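## Task

Pick up the wine glass on the table and hang it inverted on the rack, with its stem seated deep in a free curl and the glass in contact only with the wire. The task fails if the glass is thrown, dropped, or slides in the hand by more than about a thumb's length. Glasses are fragile: striking something it was not already touching as hard as a thumb-length drop may fail the task, and any glass standing on its foot that tips over while unheld fails it. The rack must stay upright. Nothing counts as done if only the robot holds it in place. At the end, release the glass and move the grippers away.

## Robot and tools

Robot: two arms, left_arm and right_arm, each ending in a two-finger gripper. The names are labels only; they do not match the left or right side of any image. Cameras: cam_head_left, cam_head_right, cam_high, cam_low, cam_left_wrist, cam_right_wrist, each 504x504, returned in that order after each call.

Frame: a single scene frame with its origin on the table top midway between the arms. +x points out over the table, +z points up, and left_arm sits on the +y side. Positions are in metres; orientations are quaternions written w first (qw, qx, qy, qz). On each gripper, the fingers extend along its own +z axis and close along its own y axis. The reported end_effector_position is the point between the finger pads, roughly 1 cm back from the tips. Reported hand positions can be slightly wrong, more so at long reach, and arms often stop a centimetre or more from the commanded pose, usually low.

Row layout (used by every tool that moves the arms): one flat list of 16 numbers covering both arms, always all 16 even when one arm is idle: left_arm x, y, z, qw, qx, qy, qz, opening, then right_arm x, y, z, qw, qx, qy, qz, opening. x, y, z and the quaternion are an absolute target pose for that gripper in the scene frame, not an offset. Opening ranges -1 (closed) to +1 (fully open, 0.094 m). To keep an arm still, repeat its last reported full pose and the opening it should have; to keep an orientation fixed, repeat the same quaternion in every row rather than copying the possibly drifted reported one.

execute_actions(actions): a list of actions; each action is a list of up to 15 rows, one row per control step of 1/30 s; if fewer than 15 rows are given, the last row is held for the remaining steps. An empty list just returns state and images. Each step, the commanded pose is clipped to at most 70 mm and 16 degrees from the measured pose, so far targets need several actions. Any target more than 0.6 m from that gripper's current position along any of its axes makes the action refused for both arms; a malformed action or a failing first action rejects the entire call.

move(target, speed, blocking): target is one 16-number row as above, an absolute pose per arm. Each gripper travels a straight line toward it, both finishing together, within 0.5 to 10 s (longer paths stop short at 10 s). speed is the path top speed in m/s, 0.002 to 0.5, default 0.25; rotation is capped at twice that in rad/s. Openings are sent at the start. Paths do not avoid obstacles or the other arm, and real speed can exceed the setting, especially with the arm nearly straight. Faster contact and targets set deeper past a contact both mean harder impact. With blocking=false you get a result after 0.5 s while motion continues; you must call wait or stop before sending new rows or moves. The result adds a move: line with the ending (done, off_target, moving, held, fault) and any limits (paced: the pose was clipped; held: a check blocked some steps, after which the arm may surge), plus each gripper's distance from its target.

wait(seconds): 0 to 10; lets the scene run with the last commands held, returning early if a running move ends. stop(): brakes a running move; braking needs room, and fingers keep moving. zoom_image(camera, region): region is [x0, y0, x1, y1] in pixels of that camera's latest image, origin top-left, at most 504 by 504. finished_scene(scene): ends the current scene, passing its number, after the last command has been held; it cannot be undone and reports success.

Reading results: the state line gives each gripper's pose. Hand target lines show where the controller is currently driving each gripper. grip_measured is the finger opening on the command scale (the last Joint positions value is the opening in metres); readings may be off by about 1 mm per gripper. Calls that ran actions list positions at some steps, with HELD marking steps where that arm was held back. A pose unreachable line means the clearance check altered or blocked that arm's command. FAULT lines mark an arm stop. Joint ranges (rad): waist -2.618 to 3.054, shoulder 0.000 to 3.142, elbow 0.000 to 3.142, wrist pitch -1.571 to 1.571, wrist yaw -1.571 to 1.571, wrist roll -2.094 to 2.094.

Gripping: to hold, command an opening below grip_measured, about 0.03 below for a firm hold, less for a lighter one. Pads push roughly 50 to 62 N each, less on thin parts under about 2 mm, and can spike on first contact, so close gently on glass.

Heat: holding a load warms motors. MOTOR HOT appears from 75 °C; at 90 °C that arm halts for 10 seconds; at 100 °C it loses hold and falls. Avoid long holds under load.

Cautions: do not let the arms collide or press each other; do not knock objects off the table or tip the rack; do not drop, throw, or let the glass slip; approach contacts slowly; loose objects may occasionally get a small push from outside. Finish with the glass resting on the wire on its own, gripper opened and withdrawn.

Each tool is called after "Call:" as name([rows], argument=value, ...), one row to a line, values as JSON.

## Session

Call:
execute_actions(actions=[])

Scene clock: 0.00 s.
left_arm: end_effector_position=(+0.3379, +0.2278, +0.1923) grip_measured=+1.000 end_effector_quat_wxyz=(+0.623, -0.248, +0.723, +0.164) | right_arm: end_effector_position=(+0.4135, -0.3326, +0.3531) grip_measured=+1.000 end_effector_quat_wxyz=(+0.715, +0.218, +0.652, -0.127)
Joint positions: left_arm=[-0.693  1.304  0.586  0.198 -1.223 -0.566  0.094] | right_arm=[0.195 1.119 0.808 0.38  0.666 0.104 0.094]
Joint velocities: left_arm=[ 0.002 -0.007  0.012 -0.022  0.007  0.007  0.   ] | right_arm=[-0.002  0.002  0.012  0.037  0.037 -0.037  0.   ]
Motor temperatures (°C, as the motors report them): left_arm=[24 23 25 23 25 23] | right_arm=[23 23 24 22 22 22]
Hand target (left_arm): +0.338, +0.228, +0.198; +0.628, -0.255, +0.717, +0.161
Hand target (right_arm): +0.411, -0.333, +0.367; +0.727, +0.222, +0.638, -0.121

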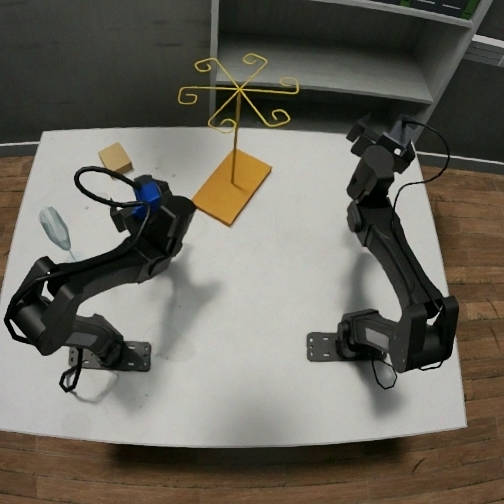

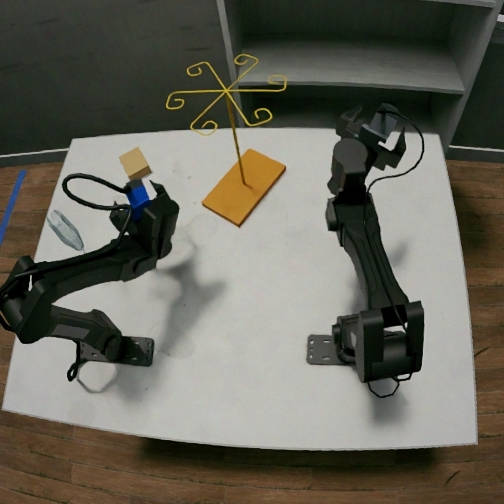

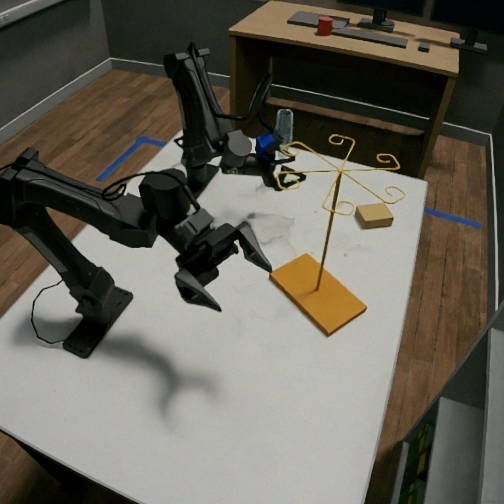

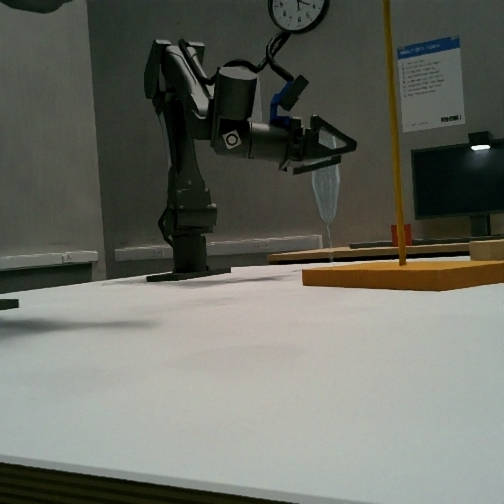

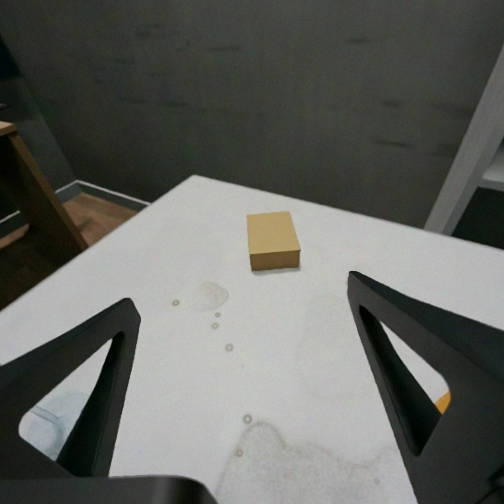

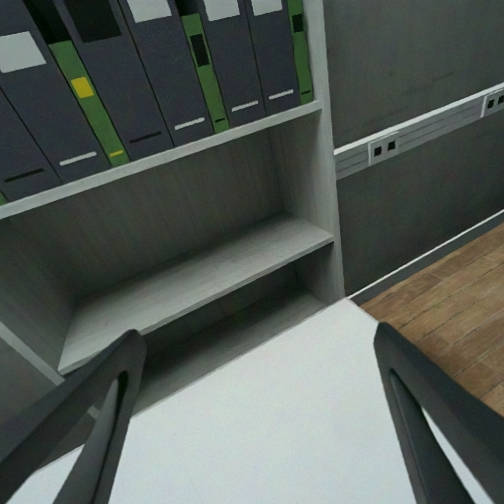

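Call:
zoom_image(camera="cam_head_left", region=[0, 130, 200, 330])

Call:
zoom_image(camera="cam_head_left", region=[150, 30, 330, 240])

Call:
zoom_image(camera="cam_low", region=[220, 0, 504, 300])

Call:
zoom_image(camera="cam_high", region=[220, 80, 460, 340])

Region (0, 130, 200, 330) of cam_head_left's 504x504 image, scaled by 2.520, with more detail than that image has.

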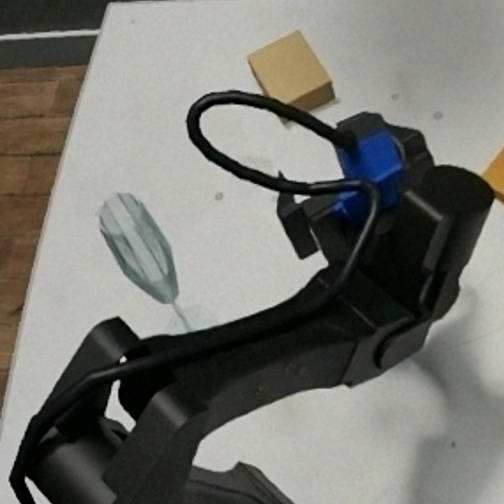

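Region (150, 30, 330, 240) of cam_head_left's 504x504 image, scaled by 2.400, with more detail than that image has; it fills the left 432 columns of this view, and the rest is white.

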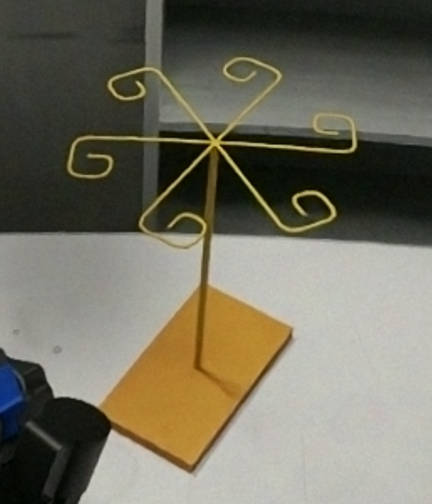

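Region (220, 0, 504, 300) of cam_low's 504x504 image, scaled by 1.680, with more detail than that image has; it fills the left 477 columns of this view, and the rest is white.

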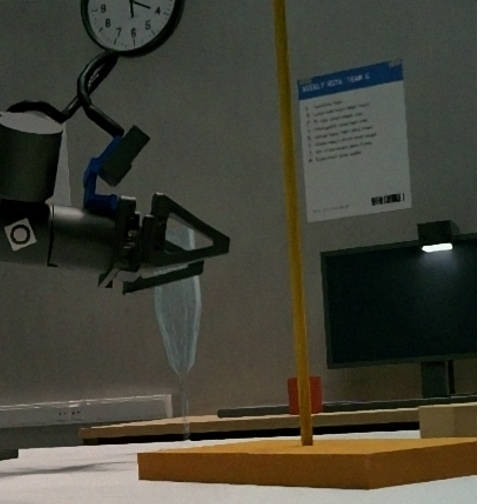

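Region (220, 80, 460, 340) of cam_high's 504x504 image, scaled by 1.938, with more detail than that image has; it fills the left 465 columns of this view, and the rest is white.

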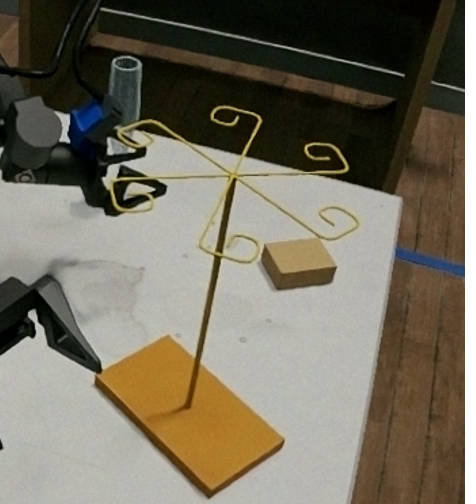

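Call:
move(target=[0.27,0.27,0.34,0.7735,0.0603,0.6263,-0.0745,1,0.4135,-0.3326,0.3531,0.715,0.218,0.652,-0.127,1], speed=0.2)

Call:
move(target=[0.23,0.40,0.34,0.7735,0.0603,0.6263,-0.0745,1,0.4135,-0.3326,0.3531,0.715,0.218,0.652,-0.127,1], speed=0.2)

Scene clock: 122.97 s.
left_arm: end_effector_position=(+0.2730, +0.2669, +0.3186) grip_measured=+1.000 end_effector_quat_wxyz=(+0.757, +0.060, +0.646, -0.075) | right_arm: end_effector_position=(+0.4135, -0.3326, +0.3522) grip_measured=+1.000 end_effector_quat_wxyz=(+0.714, +0.217, +0.653, -0.128)
Joint positions: left_arm=[ 0.217  0.42   0.387  0.208  0.417 -0.078  0.094] | right_arm=[0.195 1.119 0.808 0.376 0.666 0.104 0.094]
Joint velocities: left_arm=[ 0.002 -0.017  0.002 -0.037  0.081 -0.095  0.   ] | right_arm=[ 0.002 -0.007 -0.012  0.037  0.007  0.007  0.   ]
Motor temperatures (°C, as the motors report them): left_arm=[24 25 30 28 25 23] | right_arm=[23 24 27 31 22 22]
Hand target (left_arm): +0.268, +0.268, +0.339; +0.774, +0.062, +0.626, -0.072
Hand target (right_arm): +0.413, -0.333, +0.353; +0.715, +0.218, +0.652, -0.127
Off the commanded pose (left_arm): 0.022 m, 3 deg.
Off the commanded pose (right_arm): 0.001 m, 0 deg.
move: off_target (left_arm)

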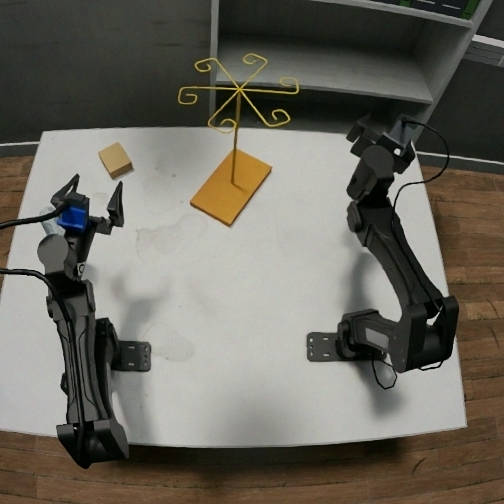

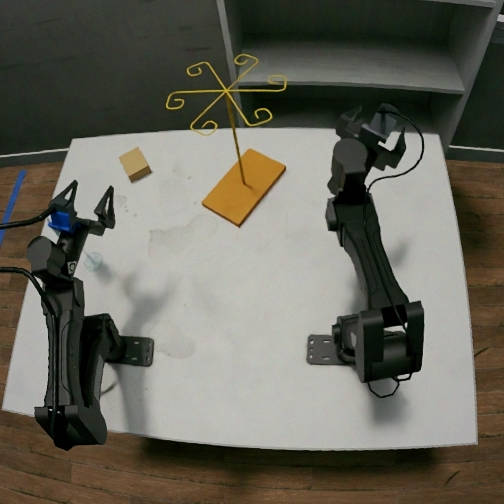

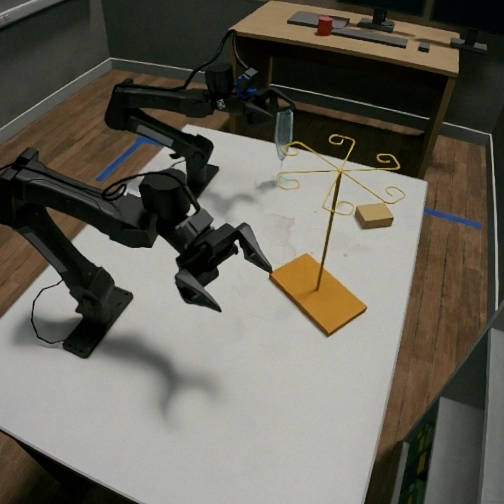

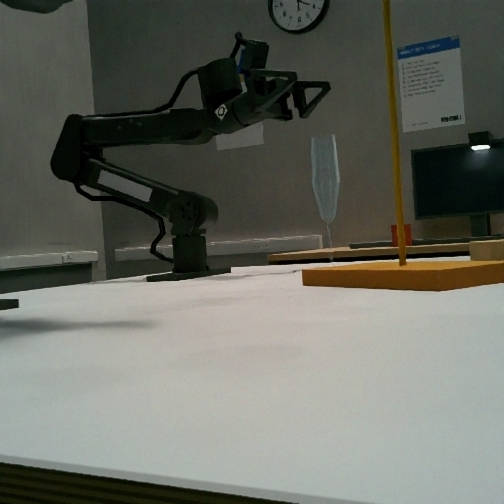

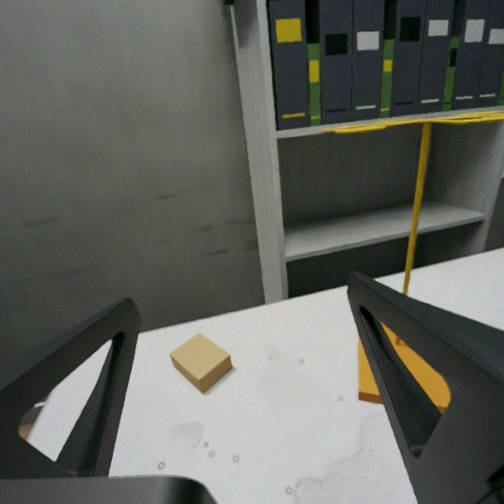

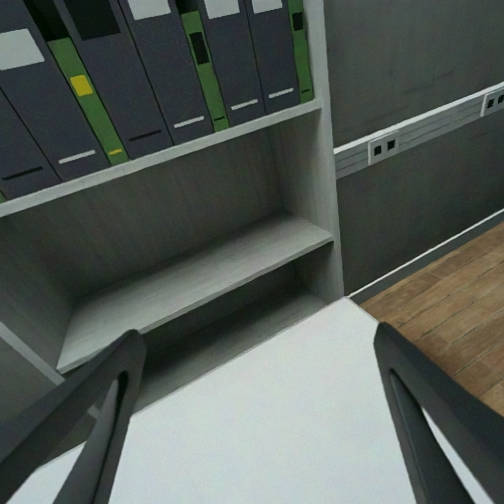

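Scene clock: 125.23 s.
left_arm: end_effector_position=(+0.2292, +0.3940, +0.3417) grip_measured=+1.000 end_effector_quat_wxyz=(+0.766, +0.066, +0.636, -0.067) | right_arm: end_effector_position=(+0.4135, -0.3326, +0.3515) grip_measured=+1.000 end_effector_quat_wxyz=(+0.713, +0.217, +0.655, -0.128)
Joint positions: left_arm=[ 1.232  1.013  0.407  1.549  1.344 -0.914  0.094] | right_arm=[0.195 1.119 0.808 0.373 0.666 0.104 0.094]
Joint velocities: left_arm=[ 0.002  0.002 -0.007 -0.007  0.037 -0.051  0.   ] | right_arm=[-0.002 -0.002  0.002  0.007 -0.051  0.066  0.   ]
Motor temperatures (°C, as the motors report them): left_arm=[24 24 30 28 25 23] | right_arm=[23 24 27 31 22 22]
Hand target (left_arm): +0.229, +0.396, +0.340; +0.770, +0.057, +0.632, -0.068
Hand target (right_arm): +0.414, -0.333, +0.353; +0.715, +0.218, +0.652, -0.127
Off the commanded pose (left_arm): 0.006 m, 2 deg.
Off the commanded pose (right_arm): 0.002 m, 0 deg.
joint sent to its limit (left arm) — the command would take joint 4 (wrist pitch) past its upper limit, so that joint was sent only as far as its limit.
move: done

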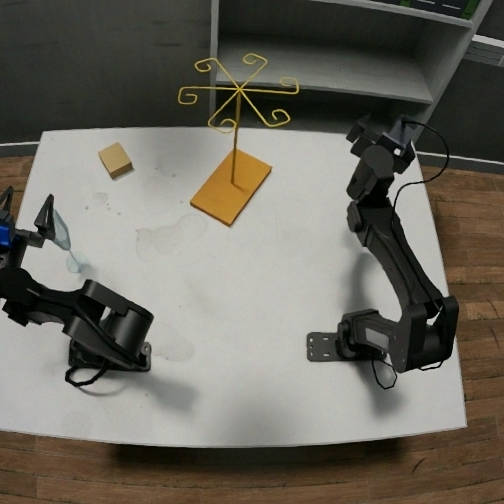

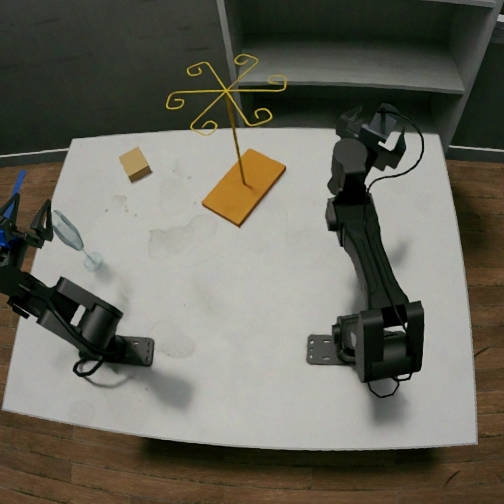

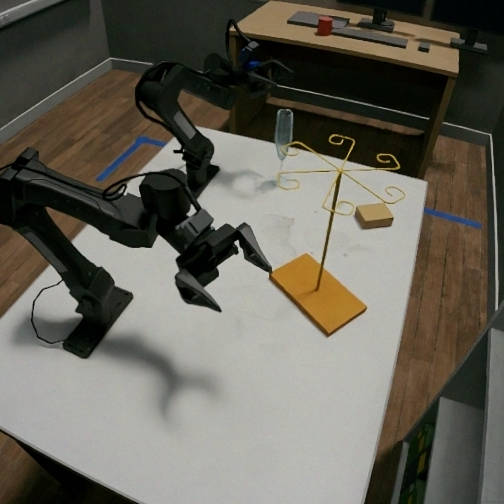

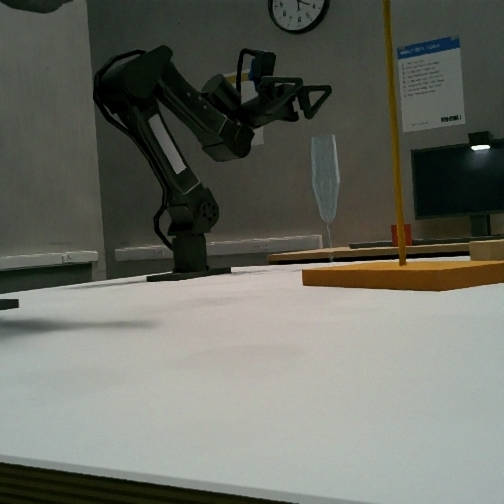

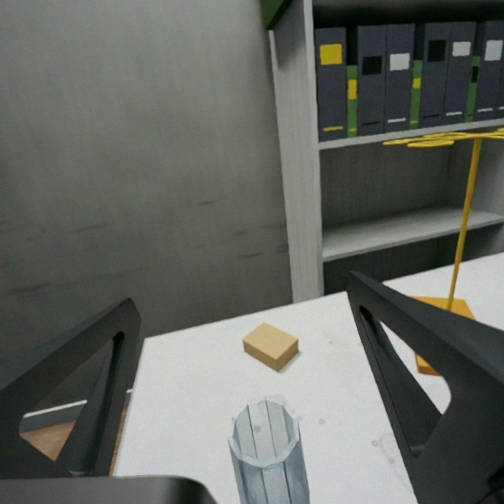

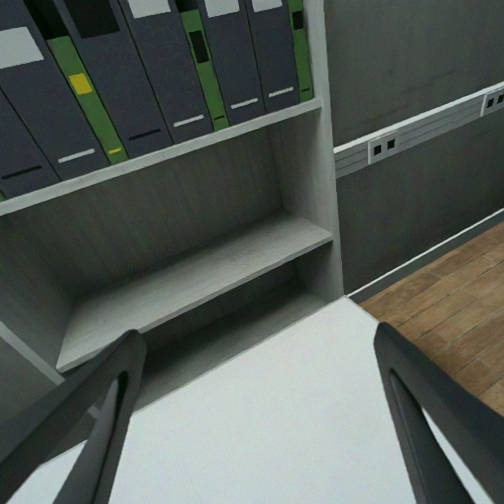

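Call:
move(target=[0.25,0.388,0.32,0.606,0.076,0.7897,-0.0583,1,0.4135,-0.3326,0.3531,0.715,0.218,0.652,-0.127,1], speed=0.15)

Scene clock: 217.63 s.
left_arm: end_effector_position=(+0.2485, +0.3927, +0.3118) grip_measured=+1.000 end_effector_quat_wxyz=(+0.602, +0.068, +0.794, -0.052) | right_arm: end_effector_position=(+0.4136, -0.3326, +0.3510) grip_measured=+1.000 end_effector_quat_wxyz=(+0.712, +0.217, +0.655, -0.129)
Joint positions: left_arm=[ 1.09   0.962  1.018 -0.821  1.171  0.724  0.094] | right_arm=[0.195 1.119 0.808 0.37  0.666 0.104 0.094]
Joint velocities: left_arm=[ 0.007 -0.012 -0.007 -0.081 -0.037  0.007  0.   ] | right_arm=[-0.007 -0.007  0.007 -0.022  0.037  0.066  0.   ]
Motor temperatures (°C, as the motors report them): left_arm=[24 24 29 26 26 23] | right_arm=[23 24 27 33 22 22]
Hand target (left_arm): +0.250, +0.389, +0.318; +0.603, +0.077, +0.792, -0.057
Hand target (right_arm): +0.414, -0.333, +0.353; +0.715, +0.218, +0.652, -0.127
Off the commanded pose (left_arm): 0.010 m, 1 deg.
Off the commanded pose (right_arm): 0.002 m, 1 deg.
move: done; limits=paced

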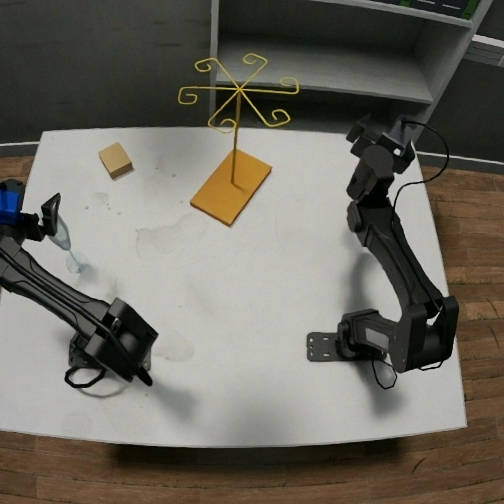

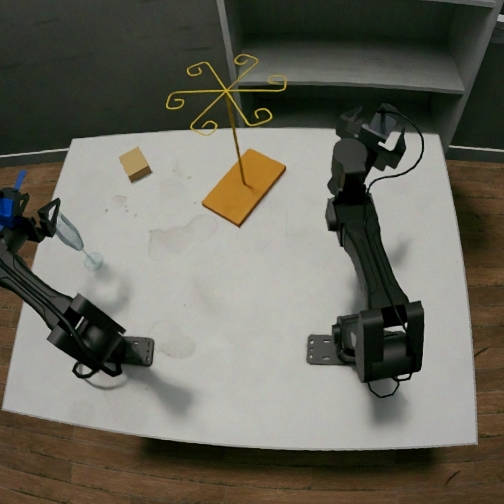

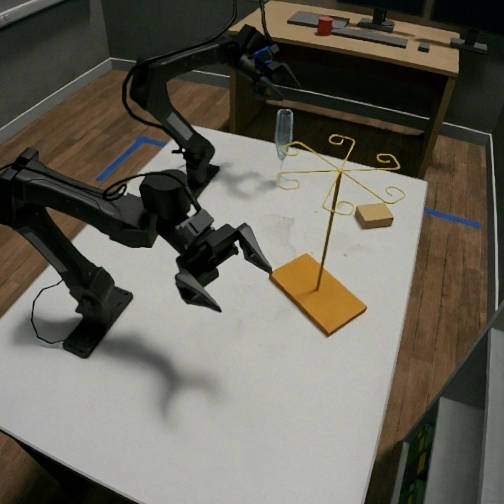

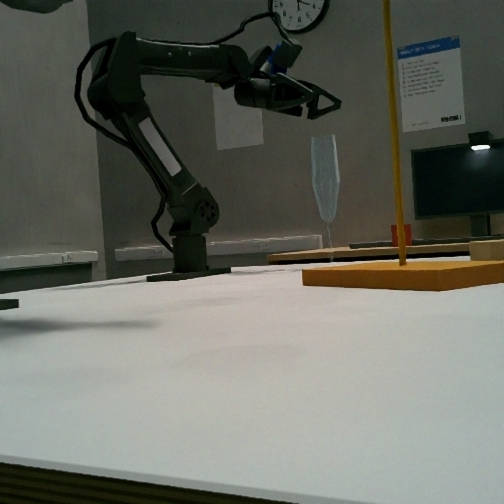

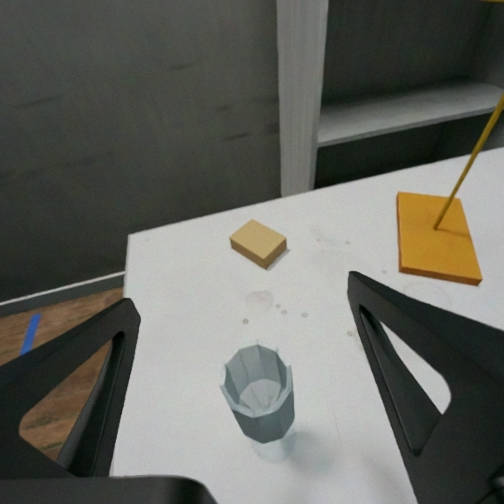

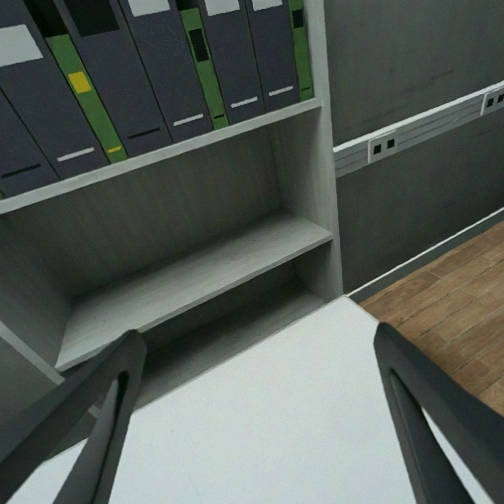

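Call:
move(target=[0.25,0.388,0.262,0.606,0.076,0.7897,-0.0583,1,0.4135,-0.3326,0.3531,0.715,0.218,0.652,-0.127,1], speed=0.1)

Scene clock: 230.23 s.
left_arm: end_effector_position=(+0.2497, +0.3958, +0.2570) grip_measured=+1.000 end_effector_quat_wxyz=(+0.597, +0.062, +0.798, -0.059) | right_arm: end_effector_position=(+0.4136, -0.3325, +0.3506) grip_measured=+1.000 end_effector_quat_wxyz=(+0.711, +0.217, +0.656, -0.129)
Joint positions: left_arm=[ 1.09   0.944  0.802 -0.653  1.167  0.732  0.094] | right_arm=[0.195 1.119 0.808 0.368 0.666 0.104 0.094]
Joint velocities: left_arm=[ 0.002 -0.007 -0.012  0.007  0.037 -0.11   0.   ] | right_arm=[ 0.007 -0.007 -0.007 -0.081 -0.007  0.007  0.   ]
Motor temperatures (°C, as the motors report them): left_arm=[24 24 30 26 25 23] | right_arm=[23 24 27 33 22 22]
Hand target (left_arm): +0.250, +0.388, +0.262; +0.606, +0.076, +0.790, -0.059
Hand target (right_arm): +0.414, -0.333, +0.353; +0.715, +0.218, +0.652, -0.127
Off the commanded pose (left_arm): 0.009 m, 2 deg.
Off the commanded pose (right_arm): 0.003 m, 1 deg.
move: done

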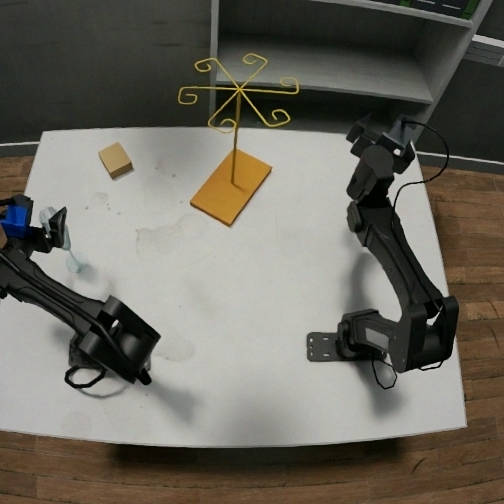

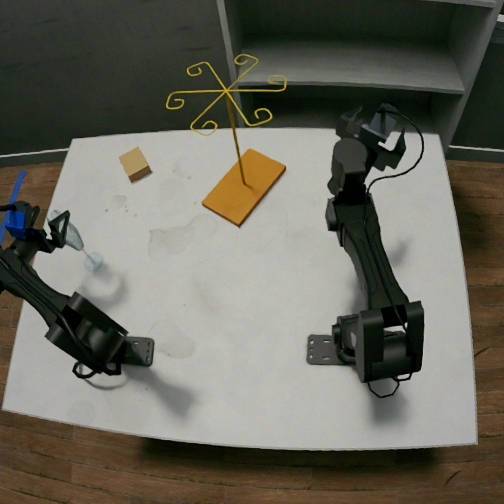

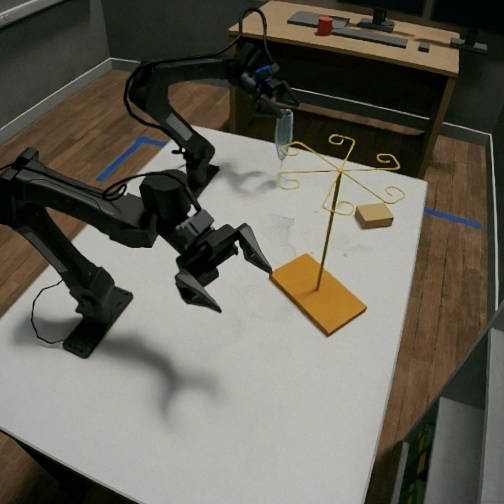

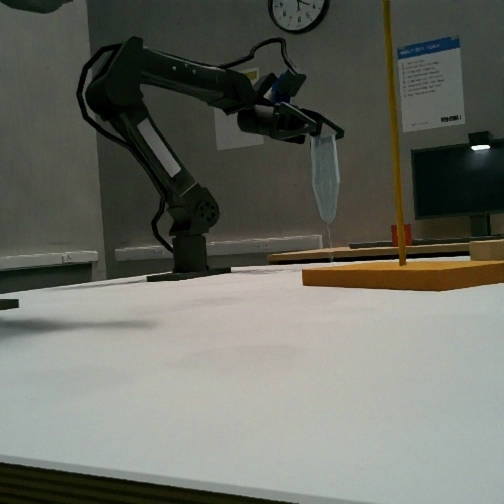

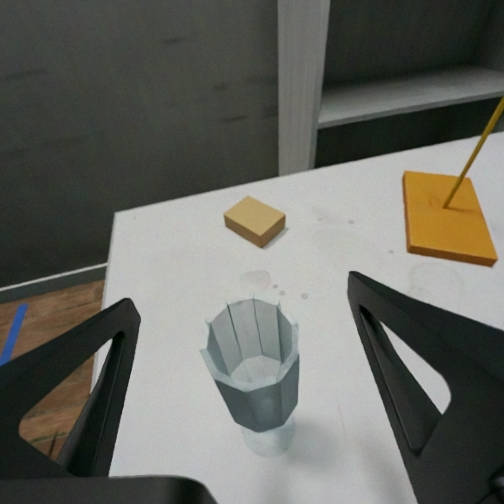

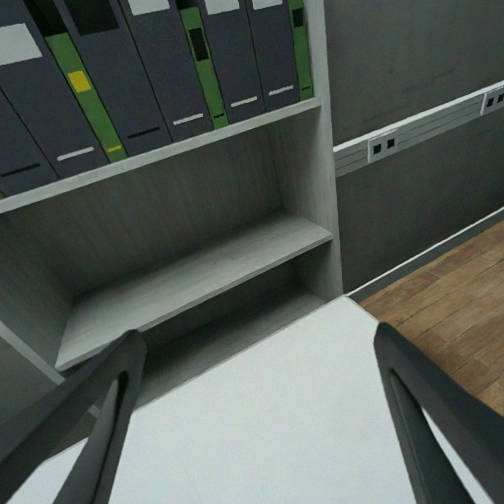

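Call:
move(target=[0.25,0.388,0.18,0.606,0.076,0.7897,-0.0583,1,0.4135,-0.3326,0.3531,0.715,0.218,0.652,-0.127,1], speed=0.06)

Scene clock: 246.13 s.
left_arm: end_effector_position=(+0.2487, +0.3940, +0.1795) grip_measured=+1.000 end_effector_quat_wxyz=(+0.600, +0.069, +0.795, -0.049) | right_arm: end_effector_position=(+0.4136, -0.3325, +0.3501) grip_measured=+1.000 end_effector_quat_wxyz=(+0.711, +0.216, +0.657, -0.129)
Joint positions: left_arm=[ 1.09   0.944  0.484 -0.309  1.165  0.732  0.094] | right_arm=[0.195 1.119 0.808 0.366 0.666 0.104 0.094]
Joint velocities: left_arm=[0.007 0.002 0.002 0.051 0.066 0.022 0.   ] | right_arm=[ 0.002 -0.017  0.007 -0.051  0.022 -0.022  0.   ]
Motor temperatures (°C, as the motors report them): left_arm=[24 24 30 27 26 23] | right_arm=[23 24 28 33 22 22]
Hand target (left_arm): +0.250, +0.388, +0.180; +0.606, +0.076, +0.790, -0.059
Hand target (right_arm): +0.414, -0.333, +0.353; +0.715, +0.218, +0.652, -0.127
Off the commanded pose (left_arm): 0.006 m, 2 deg.
Off the commanded pose (right_arm): 0.003 m, 1 deg.
move: done

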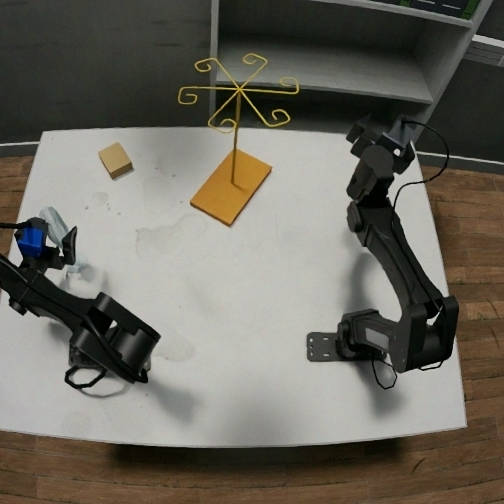

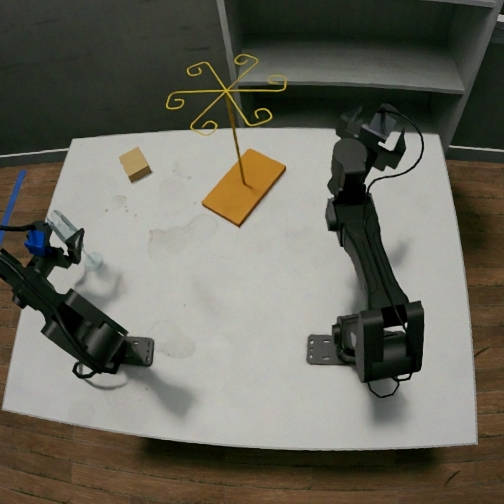

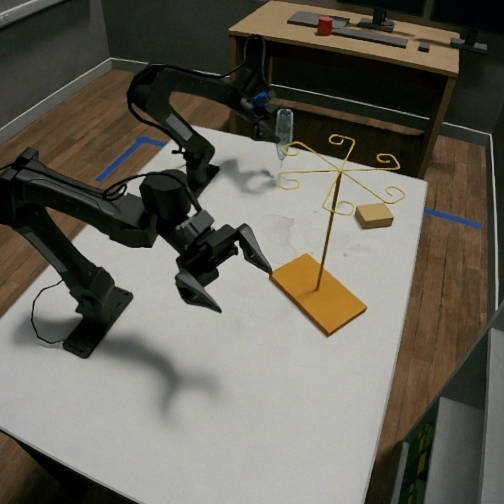

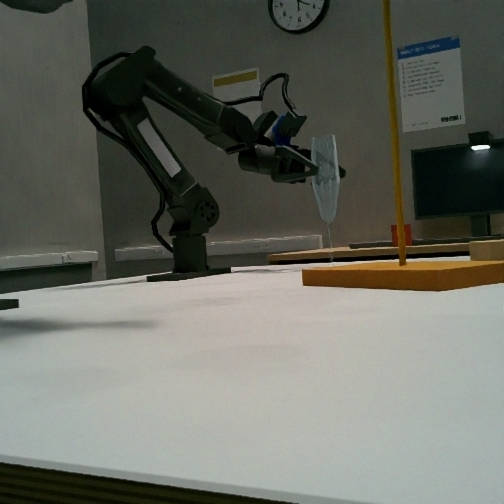

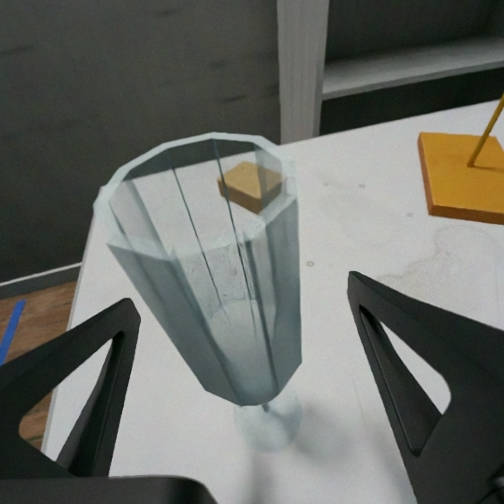

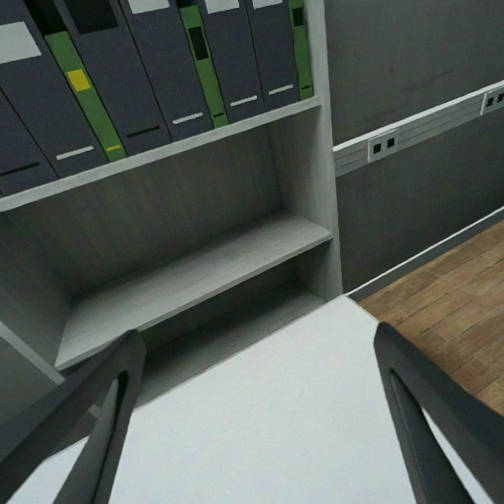

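Call:
move(target=[0.262,0.386,0.176,0.606,0.076,0.7897,-0.0583,1,0.4135,-0.3326,0.3531,0.715,0.218,0.652,-0.127,1], speed=0.04)

Call:
move(target=[0.262,0.386,0.176,0.606,0.076,0.7897,-0.0583,0.05,0.4135,-0.3326,0.3531,0.715,0.218,0.652,-0.127,1], speed=0.04)

Scene clock: 255.50 s.
left_arm: end_effector_position=(+0.2605, +0.3897, +0.1788) grip_measured=+1.000 end_effector_quat_wxyz=(+0.605, +0.075, +0.791, -0.049) | right_arm: end_effector_position=(+0.4136, -0.3325, +0.3499) grip_measured=+1.000 end_effector_quat_wxyz=(+0.710, +0.216, +0.657, -0.129)
Joint positions: left_arm=[ 1.021  0.944  0.447 -0.16   1.126  0.622  0.094] | right_arm=[0.195 1.119 0.808 0.364 0.666 0.104 0.094]
Joint velocities: left_arm=[ 0.017 -0.012  0.007 -0.051  0.007  0.007  0.   ] | right_arm=[ 0.002 -0.012  0.002 -0.037  0.037  0.037  0.   ]
Motor temperatures (°C, as the motors report them): left_arm=[24 24 30 28 26 23] | right_arm=[23 24 28 34 22 22]
Hand target (left_arm): +0.262, +0.386, +0.176; +0.606, +0.076, +0.789, -0.058
Hand target (right_arm): +0.414, -0.333, +0.353; +0.715, +0.218, +0.652, -0.127
Off the commanded pose (left_arm): 0.005 m, 1 deg.
Off the commanded pose (right_arm): 0.003 m, 1 deg.
move: done

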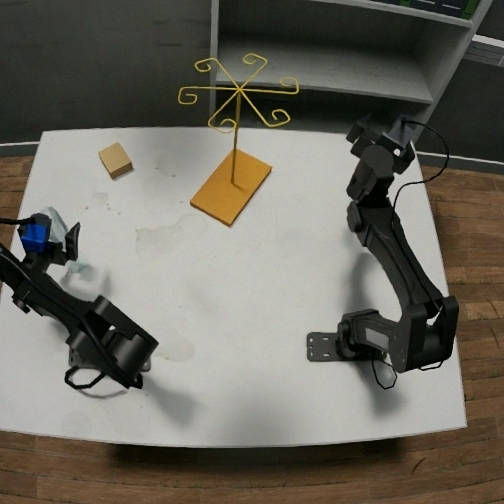

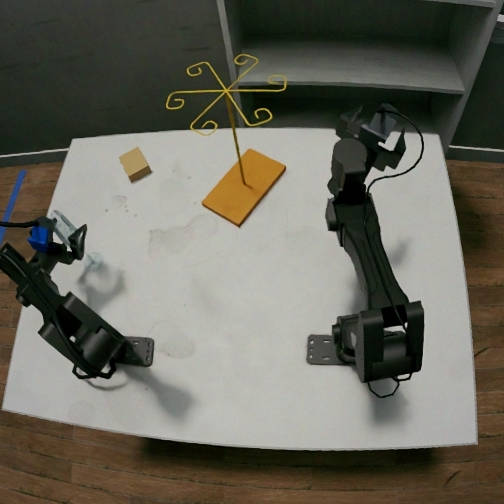

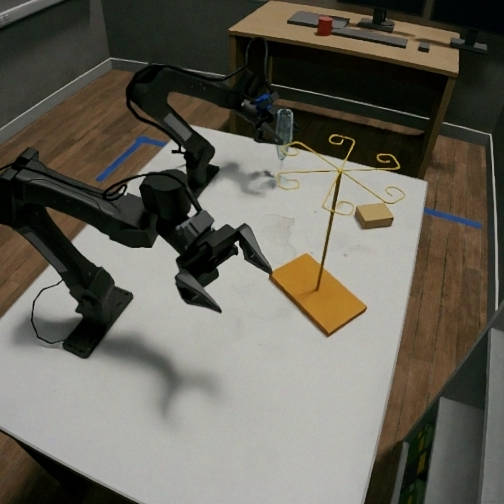

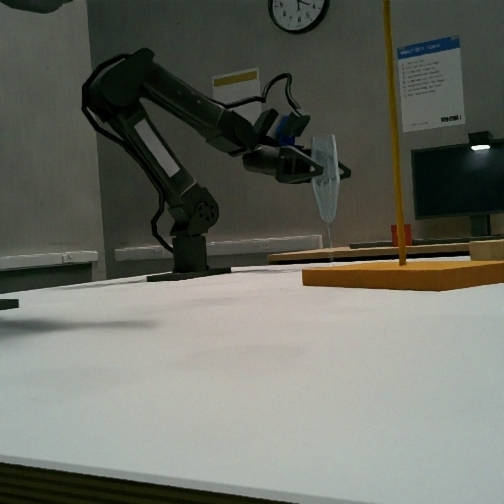

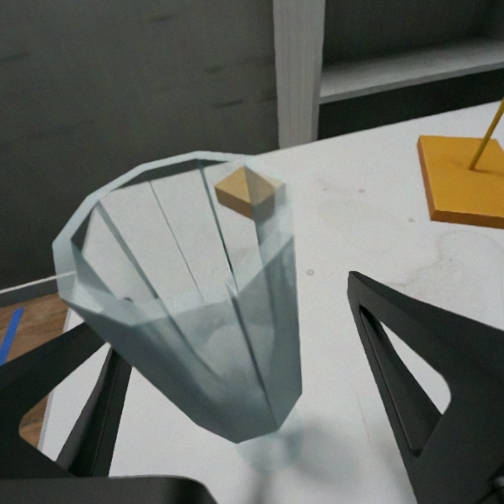

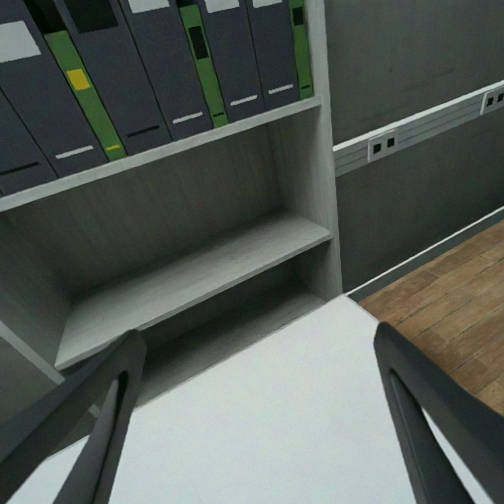

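Scene clock: 256.20 s.
left_arm: end_effector_position=(+0.2605, +0.3906, +0.1782) grip_measured=+0.053 end_effector_quat_wxyz=(+0.604, +0.074, +0.792, -0.047) | right_arm: end_effector_position=(+0.4137, -0.3325, +0.3496) grip_measured=+1.000 end_effector_quat_wxyz=(+0.710, +0.216, +0.658, -0.130)
Joint positions: left_arm=[ 1.021  0.944  0.447 -0.16   1.12   0.621  0.049] | right_arm=[0.195 1.119 0.808 0.363 0.666 0.104 0.094]
Joint velocities: left_arm=[-0.012 -0.017  0.007 -0.022 -0.022 -0.007 -0.001] | right_arm=[-0.007 -0.007 -0.012  0.022 -0.022 -0.037  0.   ]
Motor temperatures (°C, as the motors report them): left_arm=[24 24 30 28 26 23] | right_arm=[23 24 28 34 22 22]
Hand target (left_arm): +0.262, +0.386, +0.176; +0.606, +0.076, +0.790, -0.058
Hand target (right_arm): +0.414, -0.333, +0.353; +0.715, +0.218, +0.652, -0.127
Off the commanded pose (left_arm): 0.005 m, 1 deg.
Off the commanded pose (right_arm): 0.003 m, 1 deg.
move: done

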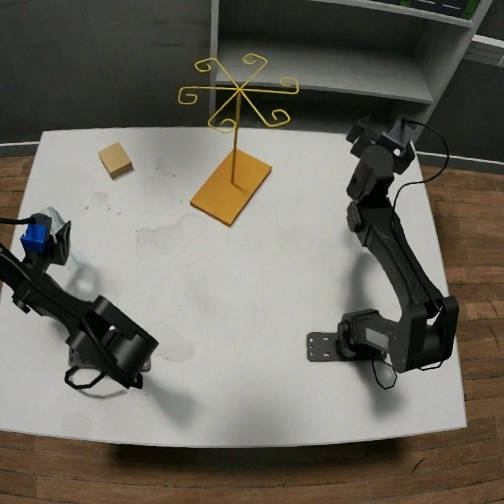

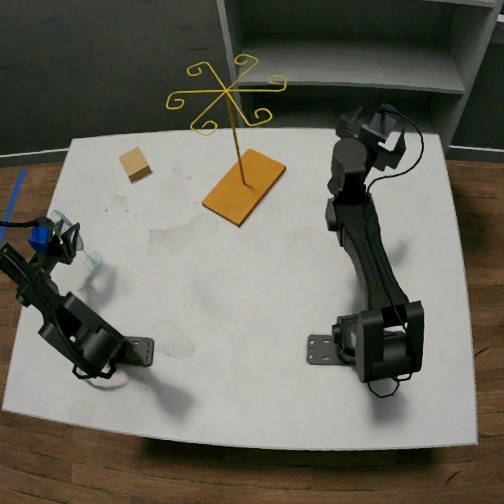

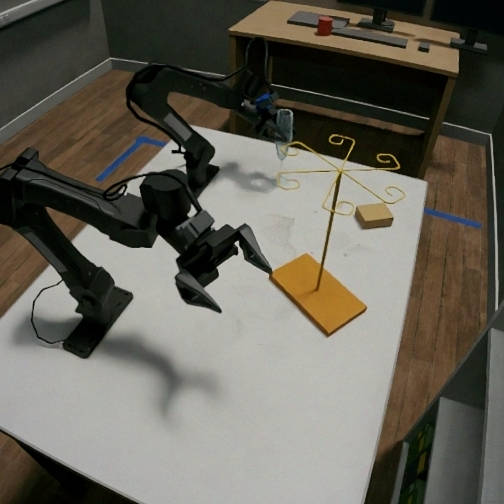

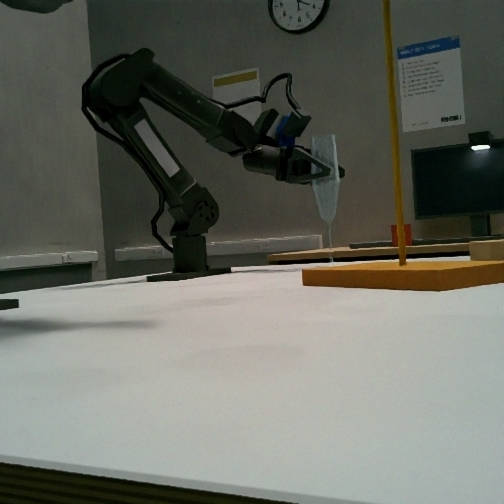

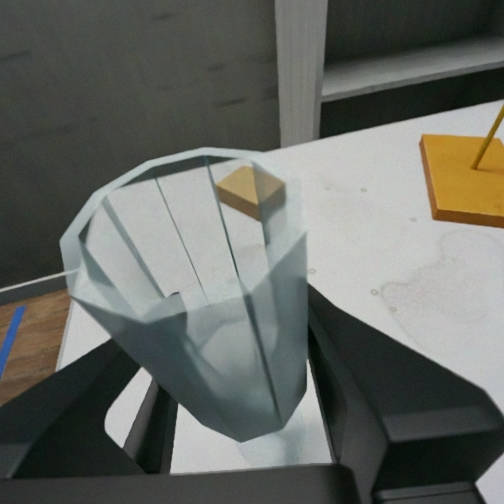

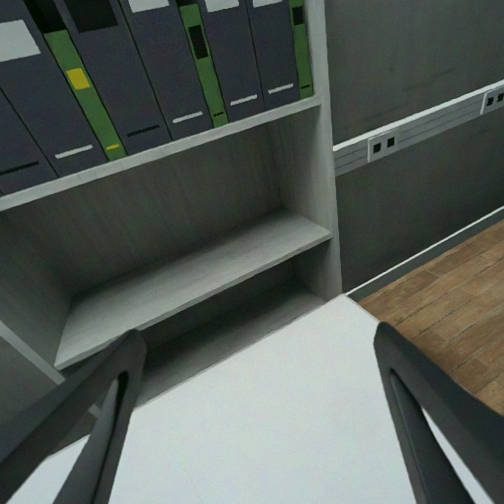

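Call:
move(target=[0.262,0.386,0.176,0.606,0.076,0.7897,-0.0583,0.02,0.4135,-0.3326,0.3531,0.715,0.218,0.652,-0.127,1], speed=0.04)

Scene clock: 262.07 s.
left_arm: end_effector_position=(+0.2605, +0.3909, +0.1781) grip_measured=+0.029 end_effector_quat_wxyz=(+0.604, +0.073, +0.792, -0.047) | right_arm: end_effector_position=(+0.4137, -0.3325, +0.3494) grip_measured=+1.000 end_effector_quat_wxyz=(+0.710, +0.216, +0.658, -0.130)
Joint positions: left_arm=[ 1.021  0.944  0.447 -0.159  1.119  0.619  0.048] | right_arm=[0.195 1.119 0.808 0.362 0.666 0.104 0.094]
Joint velocities: left_arm=[-0.002  0.012  0.002 -0.037 -0.022  0.022 -0.   ] | right_arm=[-0.002 -0.012  0.022 -0.022  0.051  0.051  0.   ]
Motor temperatures (°C, as the motors report them): left_arm=[24 24 29 28 26 23] | right_arm=[23 24 28 34 22 22]
Hand target (left_arm): +0.262, +0.386, +0.176; +0.606, +0.076, +0.790, -0.058
Hand target (right_arm): +0.414, -0.333, +0.353; +0.715, +0.218, +0.652, -0.127
Off the commanded pose (left_arm): 0.006 m, 1 deg.
Off the commanded pose (right_arm): 0.004 m, 1 deg.
move: done

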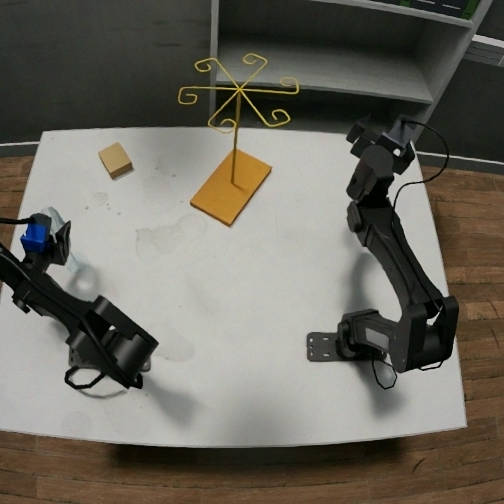

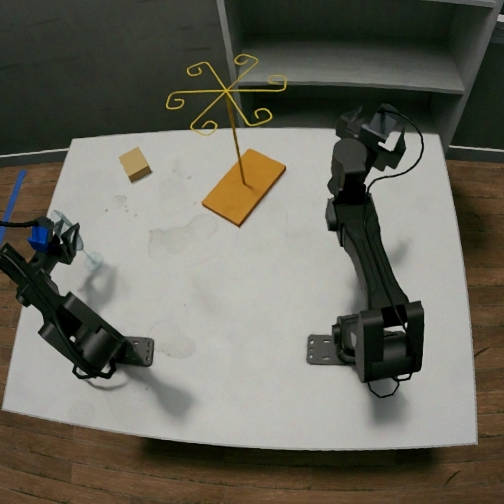

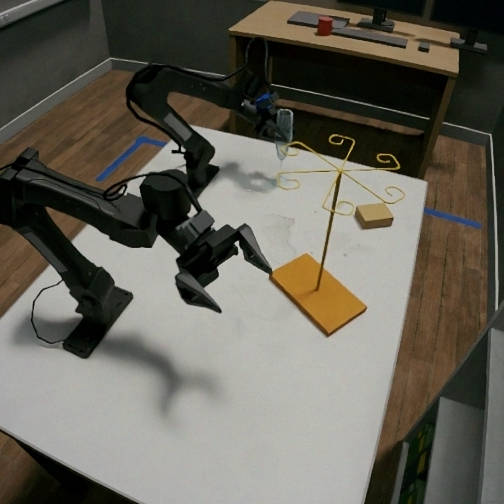

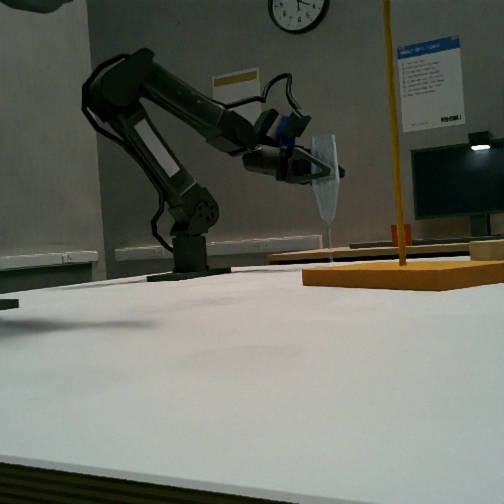

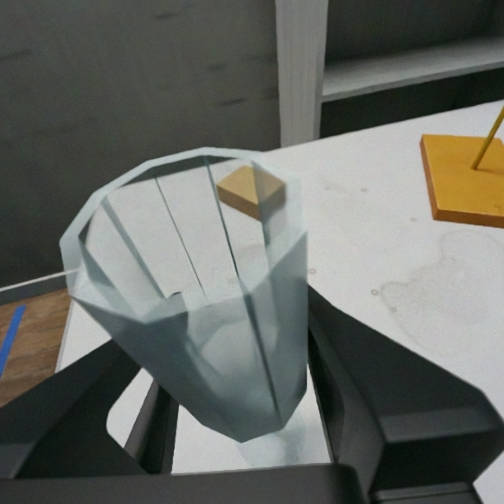

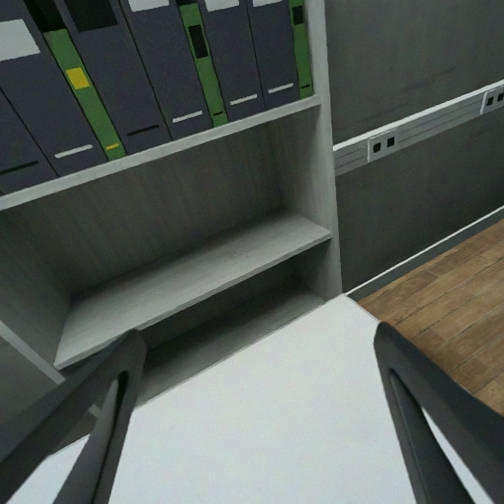

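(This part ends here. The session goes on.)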